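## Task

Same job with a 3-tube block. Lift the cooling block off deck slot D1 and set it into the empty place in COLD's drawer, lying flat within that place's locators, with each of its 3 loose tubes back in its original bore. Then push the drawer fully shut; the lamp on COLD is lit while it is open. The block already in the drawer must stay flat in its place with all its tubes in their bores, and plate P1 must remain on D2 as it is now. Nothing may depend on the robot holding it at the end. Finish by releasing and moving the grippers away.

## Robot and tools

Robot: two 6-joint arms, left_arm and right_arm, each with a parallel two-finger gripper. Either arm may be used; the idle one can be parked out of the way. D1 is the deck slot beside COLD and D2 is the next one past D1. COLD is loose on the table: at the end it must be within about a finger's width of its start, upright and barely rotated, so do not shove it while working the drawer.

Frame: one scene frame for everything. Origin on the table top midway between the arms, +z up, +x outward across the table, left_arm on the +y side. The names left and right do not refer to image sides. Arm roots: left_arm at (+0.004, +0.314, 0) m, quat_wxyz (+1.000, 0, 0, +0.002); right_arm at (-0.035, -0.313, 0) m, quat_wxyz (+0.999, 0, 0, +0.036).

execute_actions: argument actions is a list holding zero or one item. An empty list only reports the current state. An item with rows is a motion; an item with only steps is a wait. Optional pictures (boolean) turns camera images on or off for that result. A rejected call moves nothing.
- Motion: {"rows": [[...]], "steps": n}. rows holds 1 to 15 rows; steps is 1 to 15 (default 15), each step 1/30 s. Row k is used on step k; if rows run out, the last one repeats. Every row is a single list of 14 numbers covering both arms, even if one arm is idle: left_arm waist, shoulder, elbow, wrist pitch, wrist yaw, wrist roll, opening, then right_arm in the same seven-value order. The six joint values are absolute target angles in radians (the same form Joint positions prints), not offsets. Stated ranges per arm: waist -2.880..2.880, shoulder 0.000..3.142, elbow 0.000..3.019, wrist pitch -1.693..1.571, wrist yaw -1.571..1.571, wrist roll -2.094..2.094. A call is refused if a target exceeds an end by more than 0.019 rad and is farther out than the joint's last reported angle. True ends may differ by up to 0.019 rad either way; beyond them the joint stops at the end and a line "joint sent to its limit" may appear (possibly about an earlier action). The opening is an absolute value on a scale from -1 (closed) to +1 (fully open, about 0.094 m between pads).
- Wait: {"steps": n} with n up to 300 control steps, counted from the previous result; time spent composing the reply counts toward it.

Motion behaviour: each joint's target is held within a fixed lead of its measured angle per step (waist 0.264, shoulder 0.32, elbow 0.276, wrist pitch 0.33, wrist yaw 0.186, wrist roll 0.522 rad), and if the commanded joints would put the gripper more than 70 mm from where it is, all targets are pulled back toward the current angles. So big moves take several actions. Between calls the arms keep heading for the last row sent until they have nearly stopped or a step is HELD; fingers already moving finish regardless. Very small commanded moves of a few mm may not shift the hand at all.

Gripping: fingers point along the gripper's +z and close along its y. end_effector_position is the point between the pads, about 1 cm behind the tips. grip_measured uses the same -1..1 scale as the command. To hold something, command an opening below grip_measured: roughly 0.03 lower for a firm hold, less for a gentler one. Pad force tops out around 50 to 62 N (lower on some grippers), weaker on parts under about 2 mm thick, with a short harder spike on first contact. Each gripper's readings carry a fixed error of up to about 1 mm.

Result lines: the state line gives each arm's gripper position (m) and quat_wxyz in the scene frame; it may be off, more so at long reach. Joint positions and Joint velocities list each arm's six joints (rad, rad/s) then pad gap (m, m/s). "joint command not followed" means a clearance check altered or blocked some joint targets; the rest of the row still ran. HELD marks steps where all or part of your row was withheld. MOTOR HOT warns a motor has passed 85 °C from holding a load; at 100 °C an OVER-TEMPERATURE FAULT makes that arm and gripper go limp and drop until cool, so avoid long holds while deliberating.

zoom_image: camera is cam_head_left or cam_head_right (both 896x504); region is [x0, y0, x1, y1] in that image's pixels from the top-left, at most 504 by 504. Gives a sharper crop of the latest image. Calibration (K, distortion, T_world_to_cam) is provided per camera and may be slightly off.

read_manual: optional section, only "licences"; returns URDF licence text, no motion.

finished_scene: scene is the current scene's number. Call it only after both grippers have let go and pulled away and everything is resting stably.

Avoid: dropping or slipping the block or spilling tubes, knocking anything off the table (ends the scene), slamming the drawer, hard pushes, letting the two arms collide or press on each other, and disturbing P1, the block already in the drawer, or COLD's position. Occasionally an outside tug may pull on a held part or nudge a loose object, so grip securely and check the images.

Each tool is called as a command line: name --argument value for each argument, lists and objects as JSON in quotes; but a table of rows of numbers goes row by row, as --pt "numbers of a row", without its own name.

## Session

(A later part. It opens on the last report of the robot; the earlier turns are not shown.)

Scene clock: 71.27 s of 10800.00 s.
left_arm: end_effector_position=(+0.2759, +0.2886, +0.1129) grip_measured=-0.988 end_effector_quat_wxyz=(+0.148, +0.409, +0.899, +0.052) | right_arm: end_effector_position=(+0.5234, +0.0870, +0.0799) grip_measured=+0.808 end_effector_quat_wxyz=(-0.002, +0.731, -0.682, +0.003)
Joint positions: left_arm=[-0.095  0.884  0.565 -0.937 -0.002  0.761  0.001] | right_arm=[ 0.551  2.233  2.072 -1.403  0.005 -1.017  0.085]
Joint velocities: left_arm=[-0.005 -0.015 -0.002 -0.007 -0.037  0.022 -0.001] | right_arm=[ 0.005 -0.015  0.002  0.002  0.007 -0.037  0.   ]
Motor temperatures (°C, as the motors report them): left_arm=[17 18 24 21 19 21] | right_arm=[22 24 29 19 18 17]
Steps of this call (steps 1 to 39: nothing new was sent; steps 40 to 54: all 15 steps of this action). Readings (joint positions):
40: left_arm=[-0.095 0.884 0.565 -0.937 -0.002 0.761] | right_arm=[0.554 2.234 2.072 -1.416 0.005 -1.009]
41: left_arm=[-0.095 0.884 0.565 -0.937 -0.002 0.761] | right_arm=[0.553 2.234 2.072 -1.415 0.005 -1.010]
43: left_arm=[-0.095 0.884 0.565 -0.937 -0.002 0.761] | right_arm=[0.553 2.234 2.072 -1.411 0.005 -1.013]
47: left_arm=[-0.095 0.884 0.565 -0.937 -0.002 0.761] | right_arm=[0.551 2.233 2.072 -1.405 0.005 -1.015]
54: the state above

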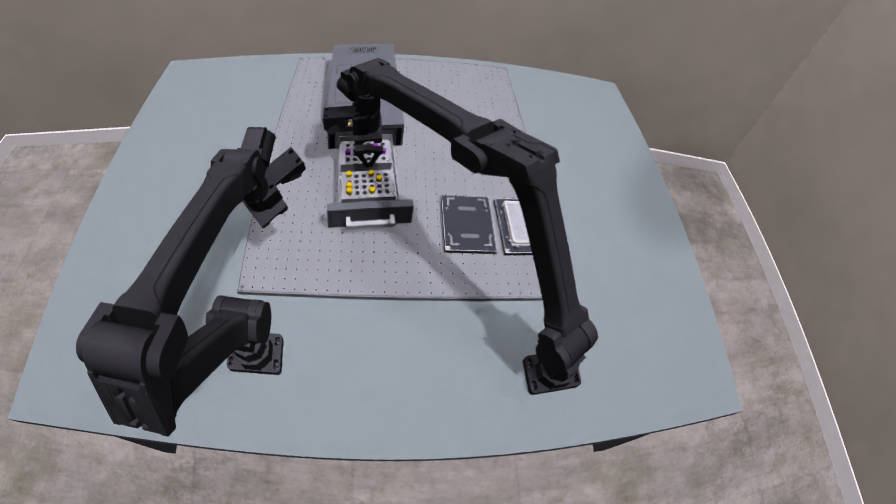

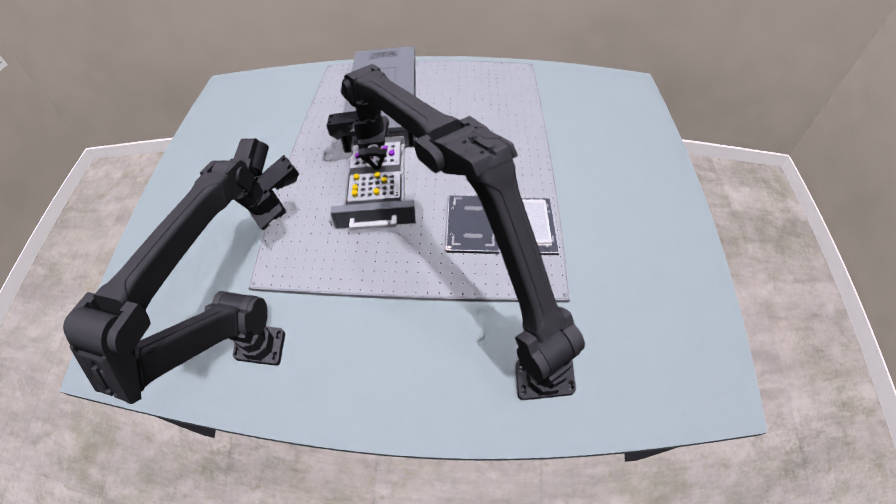

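execute_actions --actions '[{"rows":[[-0.1,0.9,0.55,-0.95,0,0.75,-1,0.522,2.16,2.12,-1.39,0,-1.03,0.77]],"steps":10}]' --pictures false

execute_actions --actions '[{"rows":[[-0.1,0.9,0.55,-0.95,0,0.75,-1,0.545,2.17,2.11,-1.4,0,-1.02,0.88]],"steps":10}]'

zoom_image --camera "cam_head_left" --region '[315,120,415,210]'

zoom_image --camera "cam_head_right" --region '[325,120,425,210]'

Scene clock: 74.63 s of 10800.00 s.
left_arm: end_effector_position=(+0.2759, +0.2886, +0.1129) grip_measured=-0.988 end_effector_quat_wxyz=(+0.148, +0.409, +0.899, +0.052) | right_arm: end_effector_position=(+0.5243, +0.0858, +0.0801) grip_measured=+0.808 end_effector_quat_wxyz=(-0.003, +0.730, -0.683, +0.002)
Joint positions: left_arm=[-0.095  0.884  0.565 -0.937 -0.002  0.761  0.001] | right_arm=[ 0.548  2.233  2.072 -1.403  0.002 -1.017  0.085]
Joint velocities: left_arm=[-0.005 -0.024 -0.027 -0.012  0.066 -0.051 -0.001] | right_arm=[-0.024 -0.005 -0.007  0.002  0.007  0.037 -0.002]
Motor temperatures (°C, as the motors report them): left_arm=[17 18 24 21 19 21] | right_arm=[22 24 29 19 18 17]
Steps of this call (steps 1 to 15: the robot went on to your last target; steps 16 to 90: nothing new was sent; then 0.03 s passed at rest; steps 91 to 100: all 10 steps of this action). Readings (joint positions):
91: left_arm=[-0.095 0.884 0.565 -0.937 -0.002 0.761] | right_arm=[0.550 2.233 2.072 -1.403 0.005 -1.017]
92: left_arm=[-0.095 0.884 0.565 -0.937 -0.002 0.761] | right_arm=[0.550 2.233 2.072 -1.403 0.003 -1.017]
94: left_arm=[-0.095 0.884 0.565 -0.937 -0.002 0.761] | right_arm=[0.549 2.233 2.072 -1.403 0.002 -1.017]
98: left_arm=[-0.095 0.884 0.565 -0.937 -0.002 0.761] | right_arm=[0.549 2.233 2.072 -1.403 0.002 -1.017]
100: the state above

Scene clock: 74.97 s of 10800.00 s.
left_arm: end_effector_position=(+0.2759, +0.2886, +0.1129) grip_measured=-0.988 end_effector_quat_wxyz=(+0.148, +0.409, +0.899, +0.052) | right_arm: end_effector_position=(+0.5255, +0.0866, +0.1053) grip_measured=+0.878 end_effector_quat_wxyz=(-0.021, +0.730, -0.683, +0.005)
Joint positions: left_arm=[-0.095  0.884  0.565 -0.937 -0.002  0.761  0.001] | right_arm=[ 0.548  2.195  2.072 -1.403  0.002 -1.017  0.088]
Joint velocities: left_arm=[ 0.005 -0.024 -0.007  0.007  0.007 -0.022 -0.001] | right_arm=[-0.005 -0.093 -0.002 -0.007 -0.037  0.037  0.001]
Motor temperatures (°C, as the motors report them): left_arm=[17 18 24 21 19 21] | right_arm=[22 24 29 19 18 17]
Steps of this call (steps 1 to 10: all 10 steps of this action). Readings (joint positions):
1: left_arm=[-0.095 0.884 0.565 -0.937 -0.002 0.761] | right_arm=[0.548 2.233 2.072 -1.403 0.002 -1.017]
2: left_arm=[-0.095 0.884 0.565 -0.937 -0.002 0.761] | right_arm=[0.548 2.231 2.072 -1.403 0.002 -1.017]
4: left_arm=[-0.095 0.884 0.565 -0.937 -0.002 0.761] | right_arm=[0.548 2.223 2.072 -1.403 0.002 -1.017]
8: left_arm=[-0.095 0.884 0.565 -0.937 -0.002 0.761] | right_arm=[0.548 2.203 2.072 -1.403 0.002 -1.017]
10: the state above

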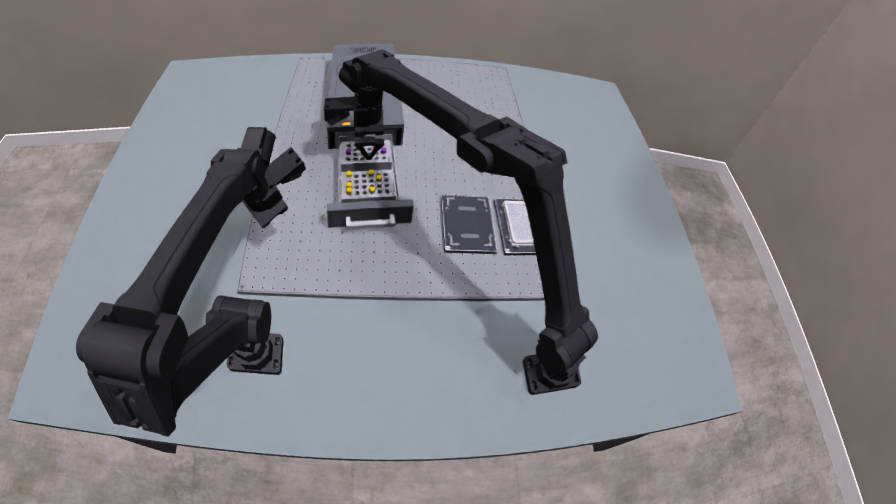

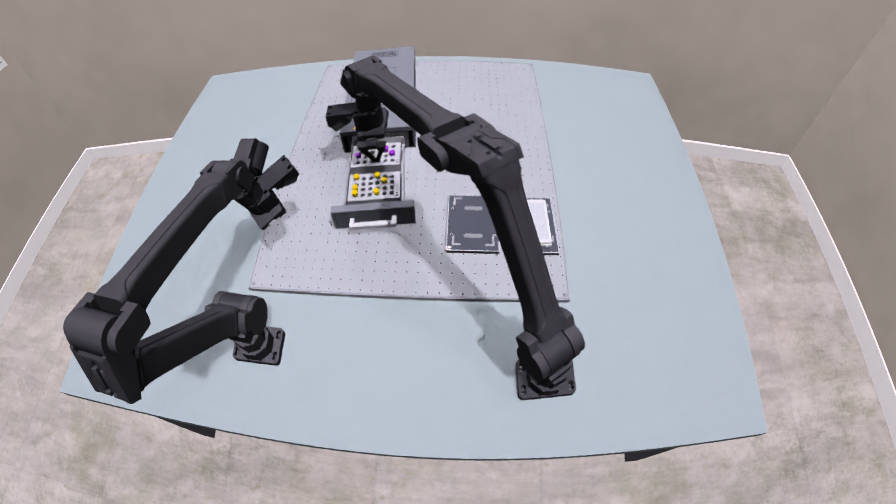

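Region (315, 120, 415, 210) of cam_head_left's 896x504 image, scaled by 5.040, with more detail than that image has; it fills the top 454 rows of this view, and the rest is white.

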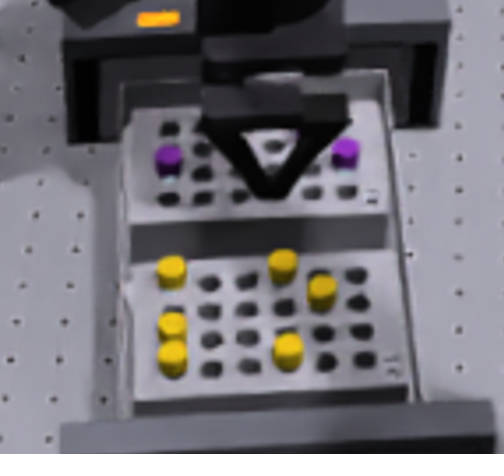

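Region (325, 120, 425, 210) of cam_head_right's 896x504 image, scaled by 5.040, with more detail than that image has; it fills the top 454 rows of this view, and the rest is white.

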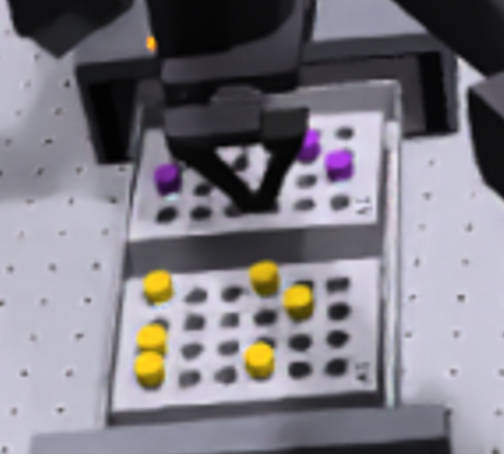

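The block looks aligned; lowering again for a pull test.

execute_actions --actions '[{"rows":[[-0.1,0.9,0.55,-0.95,0,0.75,-1,0.55,2.2,2.1,-1.4,0,-1.02,0.95],[-0.1,0.9,0.55,-0.95,0,0.75,-1,0.55,2.22,2.1,-1.4,0,-1.02,0.95],[-0.1,0.9,0.55,-0.95,0,0.75,-1,0.55,2.24,2.1,-1.4,0,-1.02,0.95]]}]' --pictures false

execute_actions --actions '[{"rows":[[-0.1,0.9,0.55,-0.95,0,0.75,-1,0.56,2.24,2.1,-1.42,0,-1.01,0.88],[-0.1,0.9,0.55,-0.95,0,0.75,-1,0.565,2.24,2.1,-1.435,0,-1.01,0.88],[-0.1,0.9,0.55,-0.95,0,0.75,-1,0.57,2.24,2.1,-1.45,0,-1.01,0.88],[-0.1,0.9,0.55,-0.95,0,0.75,-1,0.58,2.24,2.1,-1.475,0,-1.0,0.88]]}]'

zoom_image --camera "cam_head_left" --region '[315,120,415,210]'

Scene clock: 78.97 s of 10800.00 s.
left_arm: end_effector_position=(+0.2759, +0.2886, +0.1129) grip_measured=-0.988 end_effector_quat_wxyz=(+0.148, +0.409, +0.899, +0.052) | right_arm: end_effector_position=(+0.5244, +0.0859, +0.0824) grip_measured=+0.948 end_effector_quat_wxyz=(-0.005, +0.730, -0.683, +0.002)
Joint positions: left_arm=[-0.095  0.884  0.565 -0.937 -0.002  0.761  0.001] | right_arm=[ 0.548  2.23   2.072 -1.403  0.002 -1.017  0.091]
Joint velocities: left_arm=[-0.015 -0.015 -0.022  0.012 -0.095  0.022 -0.001] | right_arm=[-0.005 -0.015 -0.002 -0.017  0.007 -0.125  0.001]
Motor temperatures (°C, as the motors report them): left_arm=[17 18 24 21 19 21] | right_arm=[22 24 29 19 18 17]
Steps of this call (steps 1 to 15: the robot went on to your last target; steps 16 to 90: nothing new was sent; then 0.50 s passed at rest; steps 91 to 105: all 15 steps of this action). Readings (joint positions):
91: left_arm=[-0.095 0.884 0.565 -0.937 -0.002 0.761] | right_arm=[0.548 2.190 2.072 -1.403 0.002 -1.017]
92: left_arm=[-0.095 0.884 0.565 -0.937 -0.002 0.761] | right_arm=[0.548 2.191 2.072 -1.403 0.002 -1.017]
94: left_arm=[-0.095 0.884 0.565 -0.937 -0.002 0.761] | right_arm=[0.548 2.195 2.072 -1.403 0.002 -1.017]
98: left_arm=[-0.095 0.884 0.565 -0.937 -0.002 0.761] | right_arm=[0.548 2.213 2.072 -1.403 0.002 -1.017]
105: the state above

Scene clock: 79.47 s of 10800.00 s.
left_arm: end_effector_position=(+0.2759, +0.2886, +0.1129) grip_measured=-0.988 end_effector_quat_wxyz=(+0.148, +0.409, +0.899, +0.052) | right_arm: end_effector_position=(+0.5105, +0.0833, +0.0826) grip_measured=+0.883 end_effector_quat_wxyz=(+0.021, +0.731, -0.683, -0.003)
Joint positions: left_arm=[-0.095  0.884  0.565 -0.937 -0.002  0.761  0.001] | right_arm=[ 0.557  2.23   2.072 -1.455  0.003 -1.009  0.088]
Joint velocities: left_arm=[ 0.005  0.015  0.012 -0.012  0.022 -0.022  0.   ] | right_arm=[-0.005 -0.024 -0.002 -0.017  0.066 -0.095  0.001]
Motor temperatures (°C, as the motors report them): left_arm=[17 18 24 21 19 21] | right_arm=[22 24 29 19 18 17]
Steps of this call (steps 1 to 15: all 15 steps of this action). Readings (joint positions):
1: left_arm=[-0.095 0.884 0.565 -0.937 -0.002 0.761] | right_arm=[0.548 2.230 2.072 -1.404 0.002 -1.017]
2: left_arm=[-0.095 0.884 0.565 -0.937 -0.002 0.761] | right_arm=[0.548 2.230 2.072 -1.408 0.002 -1.017]
4: left_arm=[-0.095 0.884 0.565 -0.937 -0.002 0.761] | right_arm=[0.549 2.230 2.072 -1.421 0.002 -1.017]
8: left_arm=[-0.095 0.884 0.565 -0.937 -0.002 0.761] | right_arm=[0.555 2.230 2.072 -1.450 0.002 -1.013]
15: the state above

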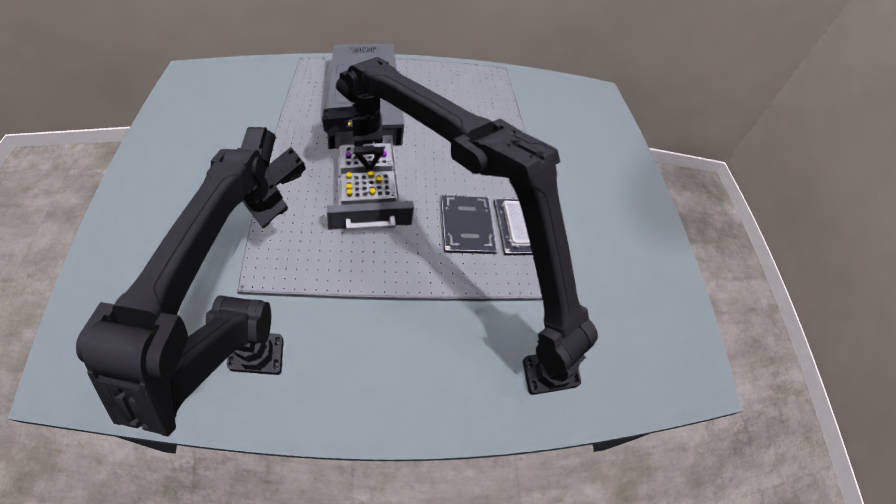

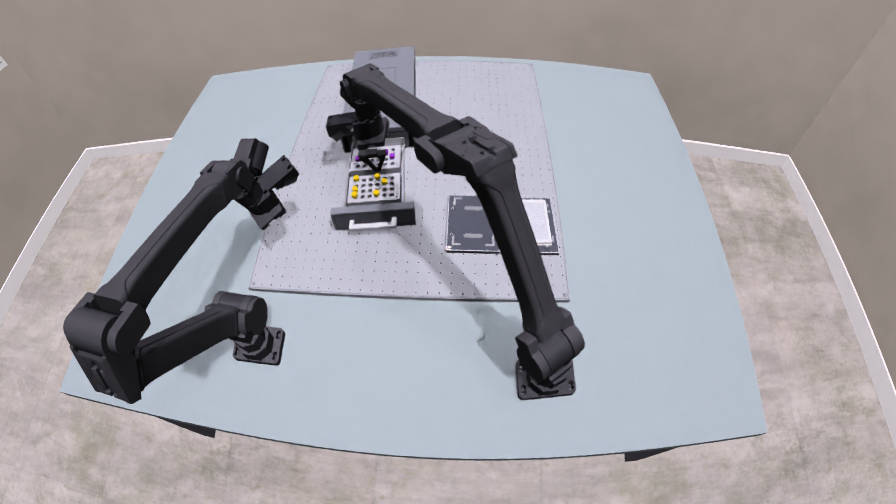

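Region (315, 120, 415, 210) of cam_head_left's 896x504 image, scaled by 5.040, with more detail than that image has; it fills the top 454 rows of this view, and the rest is white.

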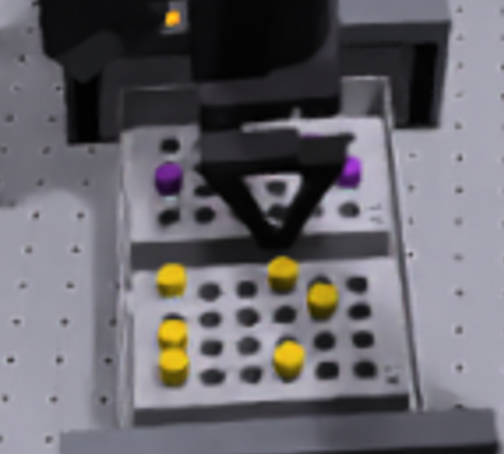

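execute_actions --actions '[{"rows":[[-0.1,0.9,0.55,-0.95,0,0.75,-1,0.55,2.245,2.1,-1.43,0,-1.02,0.88],[-0.1,0.9,0.55,-0.95,0,0.75,-1,0.54,2.245,2.1,-1.41,0,-1.03,0.88],[-0.1,0.9,0.55,-0.95,0,0.75,-1,0.525,2.245,2.1,-1.375,0,-1.035,0.88]]}]'

zoom_image --camera "cam_head_left" --region '[315,120,415,210]'

Scene clock: 81.83 s of 10800.00 s.
left_arm: end_effector_position=(+0.2759, +0.2886, +0.1129) grip_measured=-0.988 end_effector_quat_wxyz=(+0.148, +0.409, +0.899, +0.052) | right_arm: end_effector_position=(+0.5315, +0.0824, +0.0825) grip_measured=+0.882 end_effector_quat_wxyz=(-0.012, +0.730, -0.684, +0.003)
Joint positions: left_arm=[-0.095  0.884  0.565 -0.937 -0.002  0.761  0.001] | right_arm=[ 0.538  2.23   2.072 -1.387  0.001 -1.026  0.088]
Joint velocities: left_arm=[-0.005  0.005 -0.017 -0.012  0.022 -0.007 -0.001] | right_arm=[-0.024  0.005  0.002  0.027  0.037 -0.037  0.   ]
Motor temperatures (°C, as the motors report them): left_arm=[17 18 24 21 19 21] | right_arm=[22 24 29 19 18 17]
Steps of this call (steps 1 to 15: the robot went on to your last target; steps 16 to 56: nothing new was sent; steps 57 to 71: all 15 steps of this action). Readings (joint positions):
57: left_arm=[-0.095 0.884 0.565 -0.937 -0.002 0.761] | right_arm=[0.557 2.230 2.072 -1.453 0.003 -1.009]
58: left_arm=[-0.095 0.884 0.565 -0.937 -0.002 0.761] | right_arm=[0.557 2.230 2.072 -1.445 0.003 -1.012]
60: left_arm=[-0.095 0.884 0.565 -0.937 -0.002 0.761] | right_arm=[0.556 2.230 2.072 -1.427 0.001 -1.019]
64: left_arm=[-0.095 0.884 0.565 -0.937 -0.002 0.761] | right_arm=[0.549 2.230 2.072 -1.396 0.001 -1.024]
71: the state above

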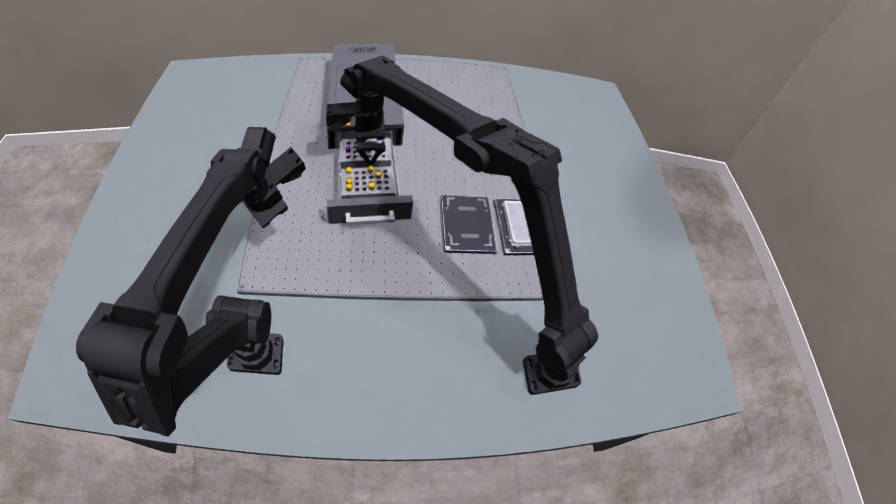

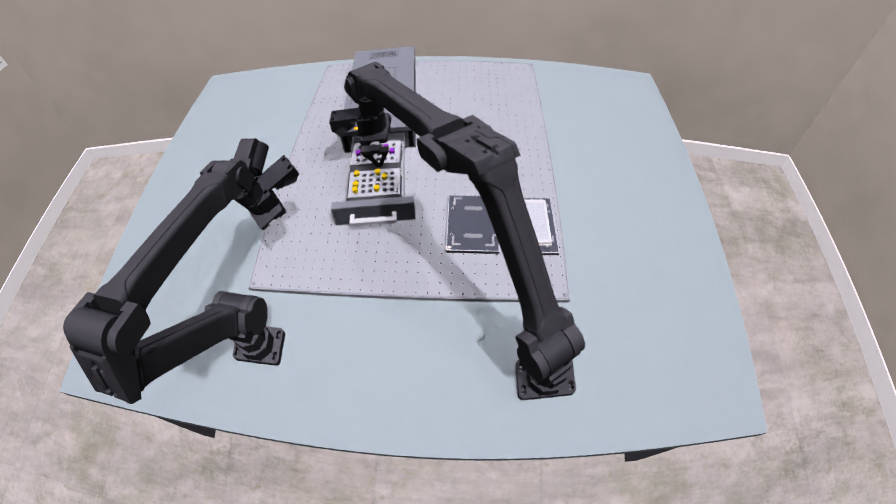

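Region (315, 120, 415, 210) of cam_head_left's 896x504 image, scaled by 5.040, with more detail than that image has; it fills the top 454 rows of this view, and the rest is white.

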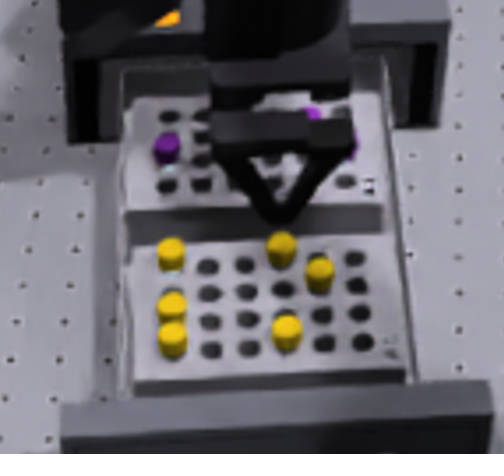

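execute_actions --actions '[{"rows":[[-0.68,1.2,0.8,-0.95,0,0.81,-0.3,0.555,2.24,2.1,-1.39,0,-1.03,0.88]]}]' --pictures false

execute_actions --actions '[{"rows":[[-0.68,1.31,0.8,-0.83,0,0.81,-0.3,0.555,2.24,2.1,-1.39,0,-1.03,0.88]]}]'

Scene clock: 84.73 s of 10800.00 s.
left_arm: end_effector_position=(+0.2602, +0.0958, +0.0983) grip_measured=-0.303 end_effector_quat_wxyz=(+0.086, +0.679, +0.729, +0.002) | right_arm: end_effector_position=(+0.5319, +0.0823, +0.0825) grip_measured=+0.882 end_effector_quat_wxyz=(-0.013, +0.730, -0.684, +0.003)
Joint positions: left_arm=[-0.705  1.209  0.754 -0.943  0.004  0.797  0.033] | right_arm=[ 0.537  2.23   2.072 -1.387  0.001 -1.026  0.088]
Joint velocities: left_arm=[ 0.22  -0.005  0.002 -0.002 -0.154  0.007 -0.   ] | right_arm=[-0.005 -0.005  0.002 -0.007 -0.022 -0.022  0.   ]
Motor temperatures (°C, as the motors report them): left_arm=[17 18 24 21 19 21] | right_arm=[22 24 28 19 18 17]
Steps of this call (steps 1 to 15: the robot went on to your last target; steps 16 to 72: nothing new was sent; steps 73 to 87: all 15 steps of this action). Readings (joint positions):
73: left_arm=[-0.111 0.898 0.573 -0.940 -0.007 0.764] | right_arm=[0.537 2.230 2.072 -1.387 0.001 -1.026]
74: left_arm=[-0.151 0.933 0.593 -0.943 -0.008 0.767] | right_arm=[0.537 2.230 2.072 -1.387 0.001 -1.026]
76: left_arm=[-0.262 1.032 0.650 -0.943 -0.007 0.772] | right_arm=[0.537 2.230 2.072 -1.387 0.001 -1.026]
80: left_arm=[-0.529 1.182 0.737 -0.943 -0.004 0.781] | right_arm=[0.537 2.230 2.072 -1.387 0.001 -1.026]
87: the state above

Scene clock: 85.23 s of 10800.00 s.
left_arm: end_effector_position=(+0.2820, +0.0876, +0.0733) grip_measured=-0.303 end_effector_quat_wxyz=(+0.089, +0.671, +0.736, +0.004) | right_arm: end_effector_position=(+0.5319, +0.0823, +0.0825) grip_measured=+0.882 end_effector_quat_wxyz=(-0.013, +0.730, -0.684, +0.003)
Joint positions: left_arm=[-0.684  1.306  0.76  -0.845  0.002  0.798  0.033] | right_arm=[ 0.537  2.23   2.072 -1.387  0.001 -1.026  0.088]
Joint velocities: left_arm=[-0.015 -0.015  0.002 -0.012  0.022  0.007  0.   ] | right_arm=[-0.015 -0.015 -0.017 -0.002 -0.037 -0.022 -0.001]
Motor temperatures (°C, as the motors report them): left_arm=[17 18 24 21 19 21] | right_arm=[22 24 28 19 18 17]
Steps of this call (steps 1 to 15: all 15 steps of this action). Readings (joint positions):
1: left_arm=[-0.698 1.215 0.754 -0.926 0.003 0.797] | right_arm=[0.537 2.230 2.072 -1.387 0.001 -1.026]
2: left_arm=[-0.691 1.228 0.755 -0.897 0.002 0.797] | right_arm=[0.537 2.230 2.072 -1.387 0.001 -1.026]
4: left_arm=[-0.684 1.263 0.759 -0.859 0.002 0.797] | right_arm=[0.537 2.230 2.072 -1.387 0.001 -1.026]
8: left_arm=[-0.684 1.305 0.760 -0.847 0.002 0.798] | right_arm=[0.537 2.230 2.072 -1.387 0.001 -1.026]
15: the state above

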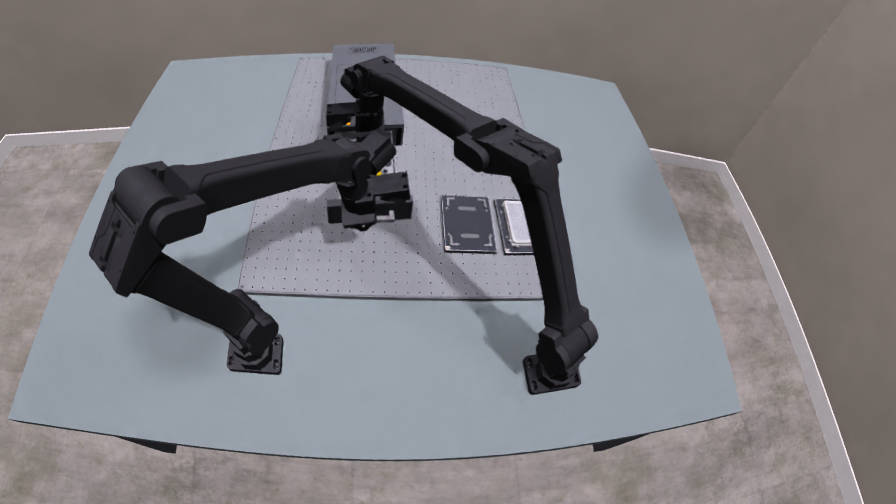

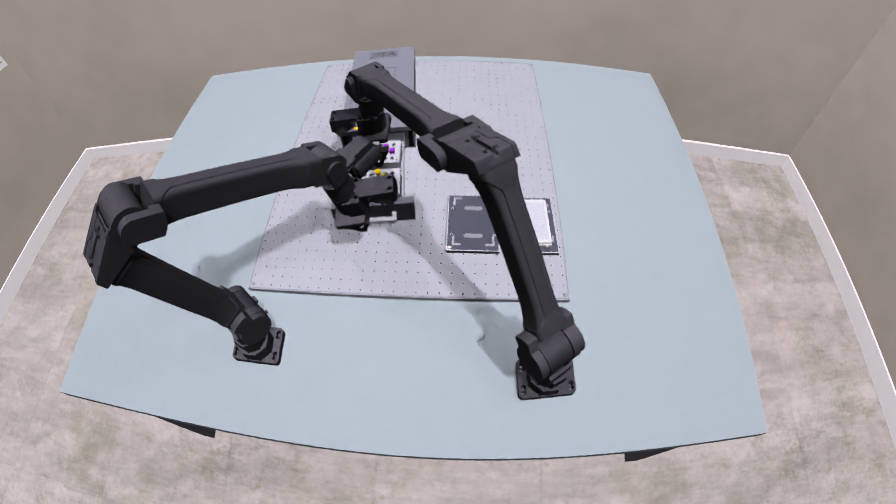

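execute_actions --actions '[{"rows":[[-0.67,1.31,0.8,-0.76,0,0.81,-0.4,0.54,2.24,2.1,-1.37,0,-1.03,0.88],[-0.67,1.31,0.8,-0.715,0,0.81,-0.4,0.54,2.24,2.1,-1.37,0,-1.03,0.88],[-0.67,1.31,0.8,-0.715,0,0.81,-0.4,0.54,2.24,2.1,-1.37,0,-1.03,0.88],[-0.67,1.33,0.8,-0.715,0,0.81,-0.4,0.54,2.24,2.1,-1.37,0,-1.03,0.88],[-0.67,1.36,0.8,-0.715,0,0.81,-0.4,0.54,2.24,2.1,-1.37,0,-1.03,0.88],[-0.67,1.39,0.8,-0.715,0,0.81,-0.4,0.54,2.24,2.1,-1.37,0,-1.03,0.88],[-0.67,1.425,0.8,-0.715,0,0.81,-0.4,0.54,2.24,2.1,-1.37,0,-1.03,0.88]]}]' --pictures false

execute_actions --actions '[{"rows":[[-0.67,1.425,0.8,-0.715,0,0.81,-0.85,0.54,2.24,2.1,-1.37,0,-1.03,0.88]]}]'

zoom_image --camera "cam_head_right" --region '[325,120,445,240]'

Scene clock: 88.63 s of 10800.00 s.
left_arm: end_effector_position=(+0.3002, +0.0766, +0.0388) grip_measured=-0.397 end_effector_quat_wxyz=(+0.091, +0.669, +0.738, +0.006) | right_arm: end_effector_position=(+0.5326, +0.0829, +0.0825) grip_measured=+0.882 end_effector_quat_wxyz=(-0.015, +0.730, -0.684, +0.003)
Joint positions: left_arm=[-0.677  1.424  0.763 -0.728  0.     0.799  0.028] | right_arm=[ 0.537  2.23   2.072 -1.383  0.001 -1.026  0.088]
Joint velocities: left_arm=[ 0.005 -0.005 -0.012 -0.012  0.007 -0.022  0.001] | right_arm=[-0.024 -0.005  0.007 -0.002 -0.007 -0.095  0.   ]
Motor temperatures (°C, as the motors report them): left_arm=[17 18 25 21 19 21] | right_arm=[22 24 28 19 18 17]
Steps of this call (steps 1 to 15: the robot went on to your last target; steps 16 to 87: nothing new was sent; steps 88 to 102: all 15 steps of this action). Readings (joint positions):
88: left_arm=[-0.683 1.306 0.760 -0.832 0.002 0.798] | right_arm=[0.537 2.230 2.072 -1.386 0.001 -1.026]
89: left_arm=[-0.682 1.306 0.760 -0.805 0.002 0.799] | right_arm=[0.537 2.230 2.072 -1.385 0.001 -1.026]
91: left_arm=[-0.680 1.306 0.761 -0.754 0.002 0.799] | right_arm=[0.537 2.230 2.072 -1.384 0.001 -1.026]
95: left_arm=[-0.677 1.346 0.763 -0.730 0.002 0.799] | right_arm=[0.537 2.230 2.072 -1.383 0.001 -1.026]
102: the state above

Scene clock: 89.13 s of 10800.00 s.
left_arm: end_effector_position=(+0.3035, +0.0764, +0.0399) grip_measured=-0.734 end_effector_quat_wxyz=(+0.095, +0.670, +0.736, +0.007) | right_arm: end_effector_position=(+0.5325, +0.0830, +0.0825) grip_measured=+0.882 end_effector_quat_wxyz=(-0.015, +0.730, -0.683, +0.003)
Joint positions: left_arm=[-0.672  1.424  0.765 -0.722 -0.001  0.808  0.013] | right_arm=[ 0.537  2.23   2.072 -1.383 -0.    -1.027  0.088]
Joint velocities: left_arm=[-0.015 -0.015 -0.017 -0.017 -0.037 -0.081  0.002] | right_arm=[-0.005 -0.015 -0.002  0.007 -0.007 -0.037 -0.   ]
Motor temperatures (°C, as the motors report them): left_arm=[17 18 25 21 19 21] | right_arm=[22 24 28 19 18 17]
Steps of this call (steps 1 to 15: all 15 steps of this action). Readings (joint positions):
1: left_arm=[-0.677 1.424 0.763 -0.725 -0.006 0.800] | right_arm=[0.537 2.230 2.072 -1.383 0.001 -1.026]
2: left_arm=[-0.674 1.424 0.765 -0.721 -0.004 0.802] | right_arm=[0.537 2.230 2.072 -1.383 -0.000 -1.026]
4: left_arm=[-0.673 1.424 0.765 -0.722 -0.001 0.807] | right_arm=[0.537 2.230 2.072 -1.383 -0.000 -1.027]
8: left_arm=[-0.672 1.424 0.765 -0.722 -0.001 0.808] | right_arm=[0.537 2.230 2.072 -1.383 -0.000 -1.027]
15: the state above

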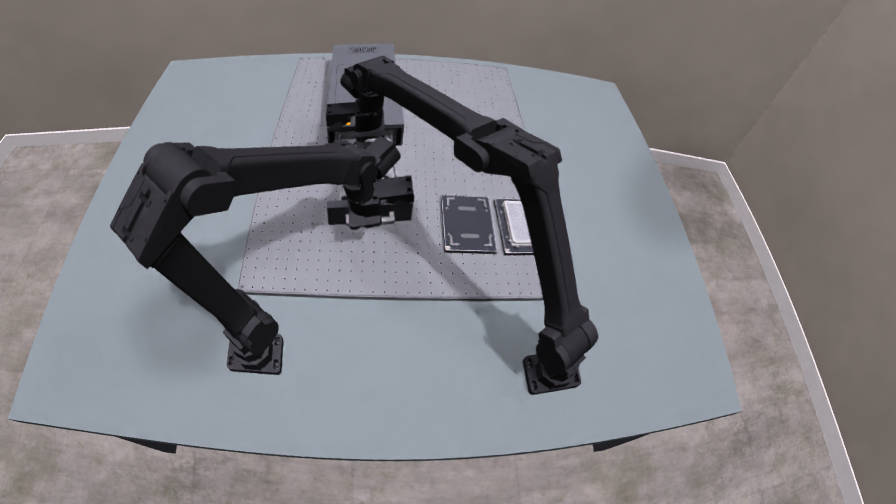

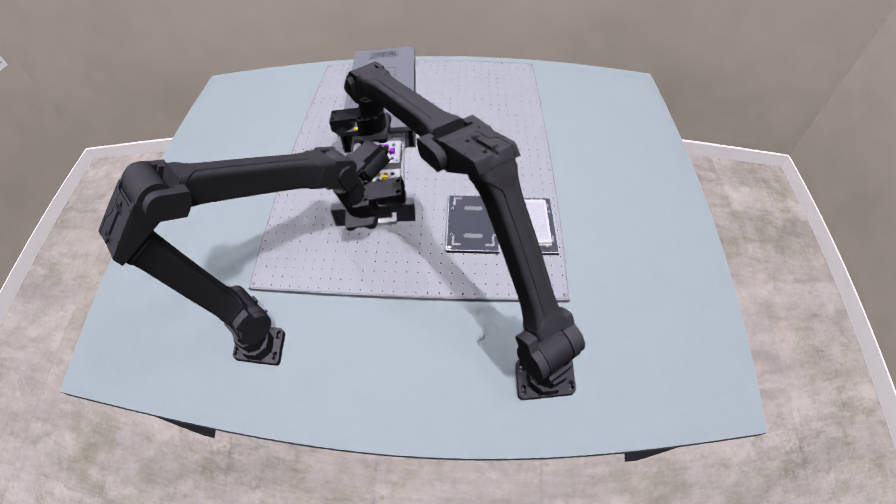

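Region (325, 120, 445, 240) of cam_head_right's 896x504 image, scaled by 4.200, with more detail than that image has.

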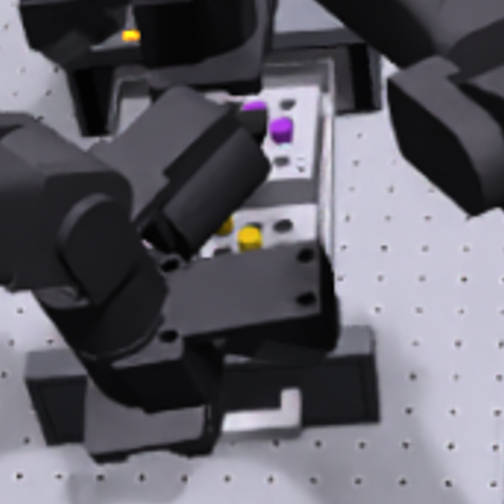

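execute_actions --actions '[{"rows":[[-0.69,1.425,0.79,-0.745,0,0.8,-0.77,0.54,2.24,2.1,-1.37,0,-1.03,0.88],[-0.705,1.425,0.79,-0.765,0,0.79,-0.77,0.54,2.24,2.1,-1.37,0,-1.03,0.88],[-0.72,1.425,0.79,-0.785,0,0.78,-0.77,0.54,2.24,2.1,-1.37,0,-1.03,0.88]]}]'

zoom_image --camera "cam_head_right" --region '[325,120,445,240]'

execute_actions --actions '[{"rows":[[-0.72,1.425,0.79,-0.785,0,0.78,-0.77,0.56,2.24,2.1,-1.42,0,-1.02,0.88],[-0.72,1.425,0.79,-0.785,0,0.78,-0.77,0.575,2.24,2.1,-1.44,0,-1.01,0.88],[-0.72,1.425,0.79,-0.785,0,0.78,-0.77,0.58,2.24,2.1,-1.46,0,-1.01,0.88]]}]'

zoom_image --camera "cam_head_right" --region '[325,120,445,240]'

Scene clock: 92.17 s of 10800.00 s.
left_arm: end_effector_position=(+0.2931, +0.0761, +0.0394) grip_measured=-0.734 end_effector_quat_wxyz=(+0.078, +0.672, +0.736, +0.009) | right_arm: end_effector_position=(+0.5298, +0.0818, +0.0794) grip_measured=+0.882 end_effector_quat_wxyz=(-0.007, +0.732, -0.681, +0.001)
Joint positions: left_arm=[-0.694  1.422  0.767 -0.758 -0.009  0.789  0.012] | right_arm=[ 0.538  2.234  2.071 -1.393 -0.002 -1.032  0.088]
Joint velocities: left_arm=[-0.005 -0.005 -0.017 -0.012  0.037 -0.007  0.   ] | right_arm=[-0.005 -0.024  0.007 -0.012 -0.022 -0.081 -0.   ]
Motor temperatures (°C, as the motors report them): left_arm=[17 18 25 21 19 21] | right_arm=[22 24 28 19 18 17]
Steps of this call (steps 1 to 15: the robot went on to your last target; steps 16 to 76: nothing new was sent; steps 77 to 91: all 15 steps of this action). Readings (joint positions):
77: left_arm=[-0.673 1.424 0.765 -0.724 -0.001 0.808] | right_arm=[0.537 2.230 2.072 -1.383 -0.000 -1.027]
78: left_arm=[-0.675 1.424 0.765 -0.728 -0.001 0.808] | right_arm=[0.537 2.230 2.072 -1.383 -0.000 -1.027]
80: left_arm=[-0.685 1.423 0.766 -0.745 -0.005 0.802] | right_arm=[0.537 2.230 2.072 -1.383 0.000 -1.027]
84: left_arm=[-0.694 1.422 0.766 -0.758 -0.009 0.790] | right_arm=[0.538 2.234 2.071 -1.393 -0.002 -1.032]
91: the state above

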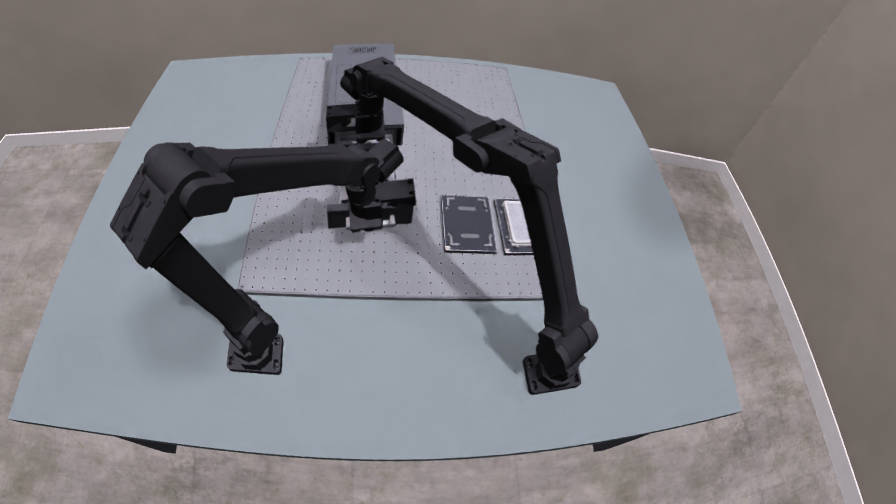

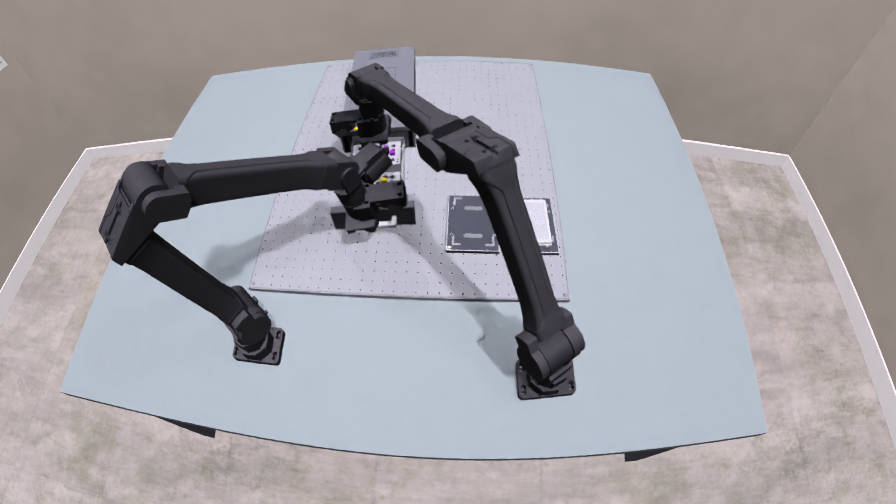

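Region (325, 120, 445, 240) of cam_head_right's 896x504 image, scaled by 4.200, with more detail than that image has.

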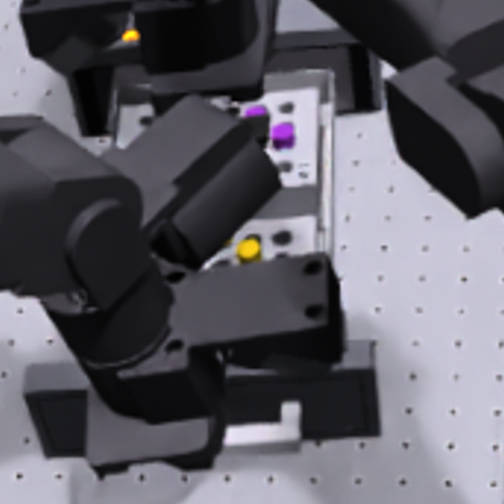

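Scene clock: 92.67 s of 10800.00 s.
left_arm: end_effector_position=(+0.2901, +0.0758, +0.0395) grip_measured=-0.737 end_effector_quat_wxyz=(+0.075, +0.673, +0.736, +0.007) | right_arm: end_effector_position=(+0.5213, +0.0799, +0.0795) grip_measured=+0.882 end_effector_quat_wxyz=(+0.010, +0.731, -0.682, +0.003)
Joint positions: left_arm=[-0.699  1.421  0.767 -0.767 -0.007  0.785  0.012] | right_arm=[ 0.546  2.234  2.071 -1.426  0.01  -1.022  0.088]
Joint velocities: left_arm=[-0.024 -0.005  0.002  0.017 -0.007 -0.007 -0.001] | right_arm=[-0.005 -0.005  0.002 -0.012 -0.037 -0.066  0.   ]
Motor temperatures (°C, as the motors report them): left_arm=[17 18 25 21 19 21] | right_arm=[22 24 28 19 18 17]
Steps of this call (steps 1 to 15: all 15 steps of this action). Readings (joint positions):
1: left_arm=[-0.694 1.422 0.767 -0.758 -0.009 0.789] | right_arm=[0.539 2.234 2.071 -1.398 -0.002 -1.032]
2: left_arm=[-0.695 1.422 0.767 -0.761 -0.007 0.789] | right_arm=[0.540 2.234 2.071 -1.406 -0.002 -1.029]
4: left_arm=[-0.699 1.421 0.767 -0.767 -0.006 0.787] | right_arm=[0.543 2.234 2.071 -1.426 0.002 -1.026]
8: left_arm=[-0.699 1.421 0.767 -0.767 -0.007 0.786] | right_arm=[0.546 2.234 2.071 -1.426 0.010 -1.023]
15: the state above

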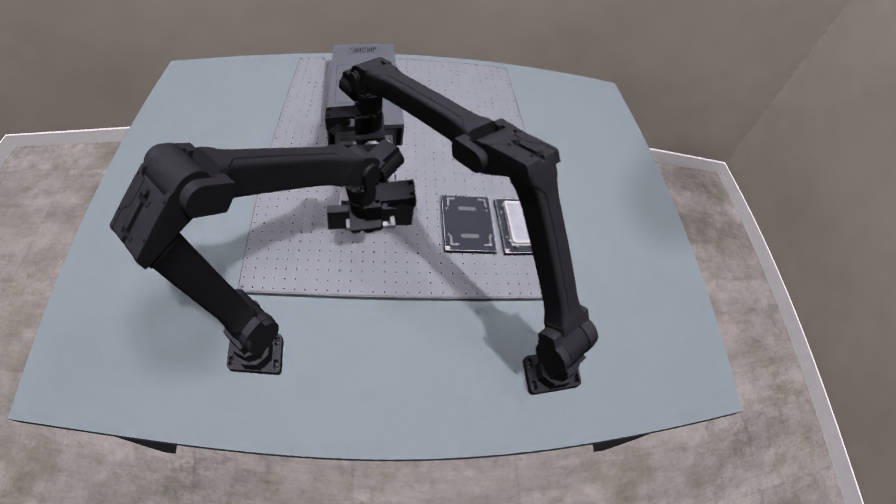

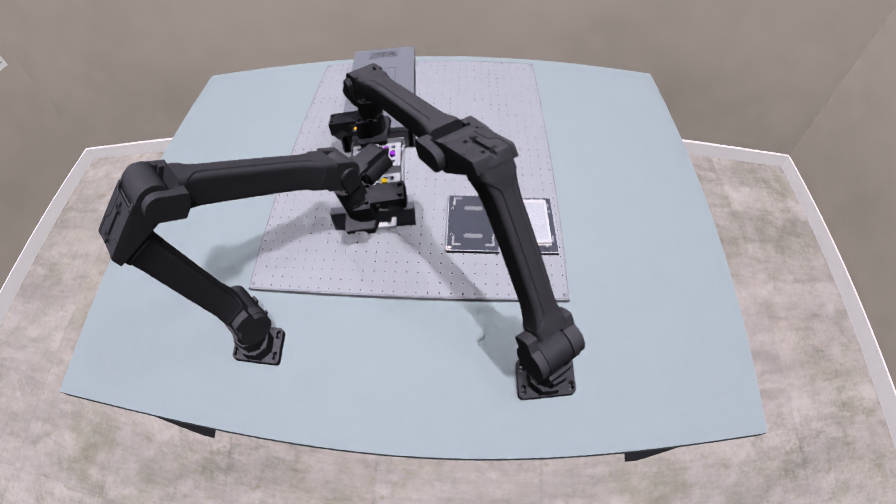

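Region (325, 120, 445, 240) of cam_head_right's 896x504 image, scaled by 4.200, with more detail than that image has.

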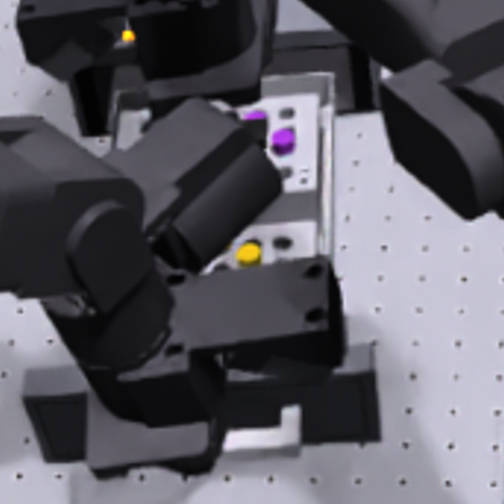

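Blocked both ways now. Lifting the right arm away.

execute_actions --actions '[{"rows":[[-0.7,1.425,0.79,-0.765,0,0.79,-0.65,0.546,2.24,2.1,-1.41,0,-1.02,0.97],[-0.7,1.425,0.79,-0.765,0,0.79,-0.65,0.546,2.24,2.1,-1.41,0,-1.02,0.97],[-0.7,1.425,0.79,-0.765,0,0.79,-0.65,0.546,2.2,2.1,-1.41,0,-1.02,0.97],[-0.7,1.425,0.79,-0.765,0,0.79,-0.65,0.546,2.16,2.1,-1.41,0,-1.02,0.97],[-0.7,1.425,0.79,-0.765,0,0.79,-0.65,0.546,2.12,2.1,-1.41,0,-1.02,0.97],[-0.7,1.425,0.79,-0.765,0,0.79,-0.65,0.546,2.03,2.1,-1.41,0,-1.02,0.97]]}]' --pictures false

execute_actions --actions '[{"rows":[[-0.7,1.425,0.79,-0.765,0,0.79,-0.65,-0.2,1.7,1.8,-1.4,0,-1,1]]}]' --pictures false

execute_actions --actions '[{"steps":12}]'

zoom_image --camera "cam_head_right" --region '[325,120,425,210]'

Scene clock: 95.70 s of 10800.00 s.
left_arm: end_effector_position=(+0.2896, +0.0751, +0.0395) grip_measured=-0.653 end_effector_quat_wxyz=(+0.075, +0.673, +0.736, +0.004) | right_arm: end_effector_position=(+0.5214, +0.0817, +0.1797) grip_measured=+0.968 end_effector_quat_wxyz=(-0.067, +0.730, -0.680, +0.015)
Joint positions: left_arm=[-0.699  1.421  0.767 -0.767 -0.002  0.785  0.016] | right_arm=[ 0.546  2.082  2.071 -1.422  0.002 -1.022  0.092]
Joint velocities: left_arm=[-0.005 -0.015 -0.002  0.012 -0.022  0.051  0.   ] | right_arm=[ 0.005 -0.542 -0.017 -0.012  0.037  0.007  0.   ]
Motor temperatures (°C, as the motors report them): left_arm=[17 18 25 21 19 21] | right_arm=[22 24 28 19 18 17]
Steps of this call (steps 1 to 15: the robot went on to your last target; steps 16 to 76: nothing new was sent; steps 77 to 91: all 15 steps of this action). Readings (joint positions):
77: left_arm=[-0.699 1.421 0.767 -0.767 -0.005 0.785] | right_arm=[0.546 2.234 2.071 -1.424 0.007 -1.022]
78: left_arm=[-0.699 1.421 0.767 -0.767 -0.004 0.785] | right_arm=[0.546 2.234 2.071 -1.423 0.005 -1.022]
80: left_arm=[-0.699 1.421 0.767 -0.767 -0.002 0.785] | right_arm=[0.546 2.231 2.071 -1.422 0.002 -1.022]
84: left_arm=[-0.699 1.421 0.767 -0.767 -0.002 0.785] | right_arm=[0.546 2.201 2.071 -1.422 0.002 -1.022]
91: the state above

Scene clock: 96.20 s of 10800.00 s.
left_arm: end_effector_position=(+0.2896, +0.0751, +0.0395) grip_measured=-0.653 end_effector_quat_wxyz=(+0.075, +0.673, +0.736, +0.004) | right_arm: end_effector_position=(+0.5344, -0.1352, +0.2735) grip_measured=+1.000 end_effector_quat_wxyz=(+0.103, -0.611, +0.784, -0.039)
Joint positions: left_arm=[-0.699  1.421  0.767 -0.767 -0.002  0.785  0.016] | right_arm=[ 0.231  1.765  1.829 -1.415  0.    -1.022  0.094]
Joint velocities: left_arm=[ 0.015 -0.015 -0.017  0.002 -0.095  0.007  0.001] | right_arm=[-1.07  -0.2   -0.12   0.002  0.037  0.022  0.   ]
Motor temperatures (°C, as the motors report them): left_arm=[17 18 25 21 19 21] | right_arm=[22 24 28 19 18 17]
Steps of this call (steps 1 to 15: all 15 steps of this action). Readings (joint positions):
1: left_arm=[-0.699 1.421 0.767 -0.767 -0.002 0.785] | right_arm=[0.542 2.058 2.056 -1.417 0.001 -1.022]
2: left_arm=[-0.699 1.421 0.767 -0.767 -0.002 0.785] | right_arm=[0.539 2.025 2.027 -1.415 0.000 -1.022]
4: left_arm=[-0.699 1.421 0.767 -0.767 -0.002 0.785] | right_arm=[0.520 1.964 1.970 -1.415 0.000 -1.022]
8: left_arm=[-0.699 1.421 0.767 -0.767 -0.002 0.785] | right_arm=[0.446 1.863 1.889 -1.415 0.000 -1.022]
15: the state above

Scene clock: 96.60 s of 10800.00 s.
left_arm: end_effector_position=(+0.2896, +0.0751, +0.0395) grip_measured=-0.653 end_effector_quat_wxyz=(+0.075, +0.673, +0.736, +0.004) | right_arm: end_effector_position=(+0.5455, -0.3980, +0.2699) grip_measured=+1.000 end_effector_quat_wxyz=(+0.086, -0.418, +0.902, -0.058)
Joint positions: left_arm=[-0.699  1.421  0.767 -0.767 -0.002  0.785  0.016] | right_arm=[-0.216  1.745  1.795 -1.413  0.003 -1.012  0.094]
Joint velocities: left_arm=[-0.015 -0.005 -0.002 -0.002  0.022  0.007 -0.   ] | right_arm=[-0.698 -0.063 -0.042 -0.002  0.022  0.037  0.   ]
Motor temperatures (°C, as the motors report them): left_arm=[17 18 25 21 19 21] | right_arm=[22 24 28 19 18 17]
Steps of this call (steps 1 to 12: the robot went on to your last target). Readings (joint positions):
1: left_arm=[-0.699 1.421 0.767 -0.767 -0.002 0.785] | right_arm=[0.195 1.759 1.826 -1.415 0.000 -1.022]
2: left_arm=[-0.699 1.421 0.767 -0.767 -0.002 0.785] | right_arm=[0.157 1.755 1.823 -1.415 0.000 -1.021]
4: left_arm=[-0.699 1.421 0.767 -0.767 -0.002 0.785] | right_arm=[0.080 1.751 1.818 -1.415 0.000 -1.021]
8: left_arm=[-0.699 1.421 0.767 -0.767 -0.002 0.785] | right_arm=[-0.078 1.750 1.807 -1.415 0.000 -1.019]
12: the state above

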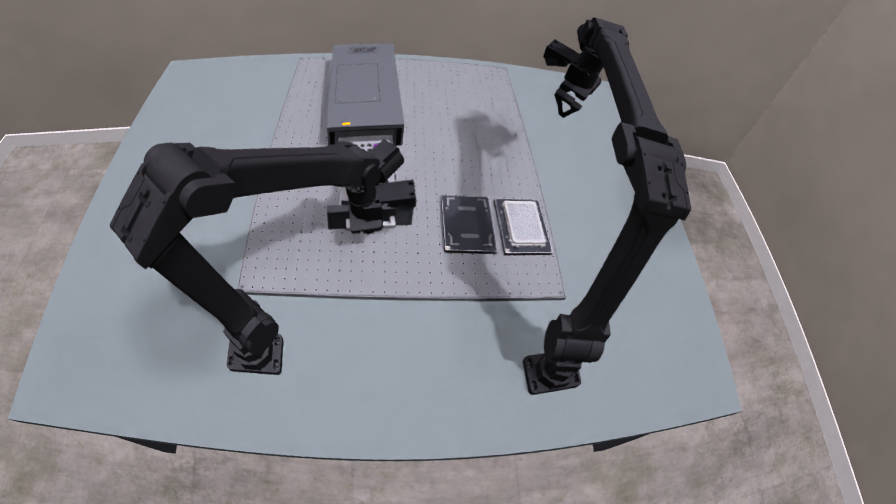

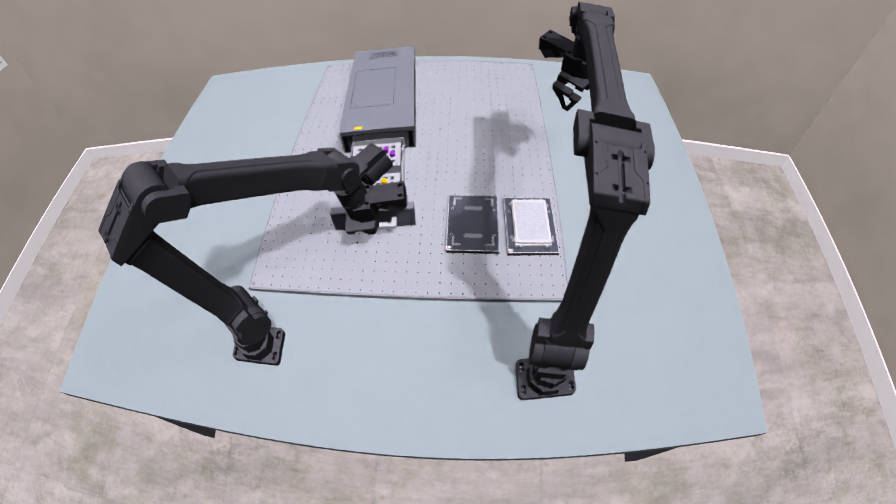

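Region (325, 120, 425, 210) of cam_head_right's 896x504 image, scaled by 5.040, with more detail than that image has; it fills the top 454 rows of this view, and the rest is white.

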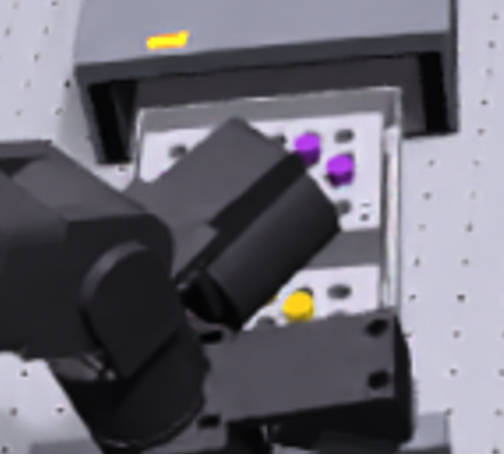

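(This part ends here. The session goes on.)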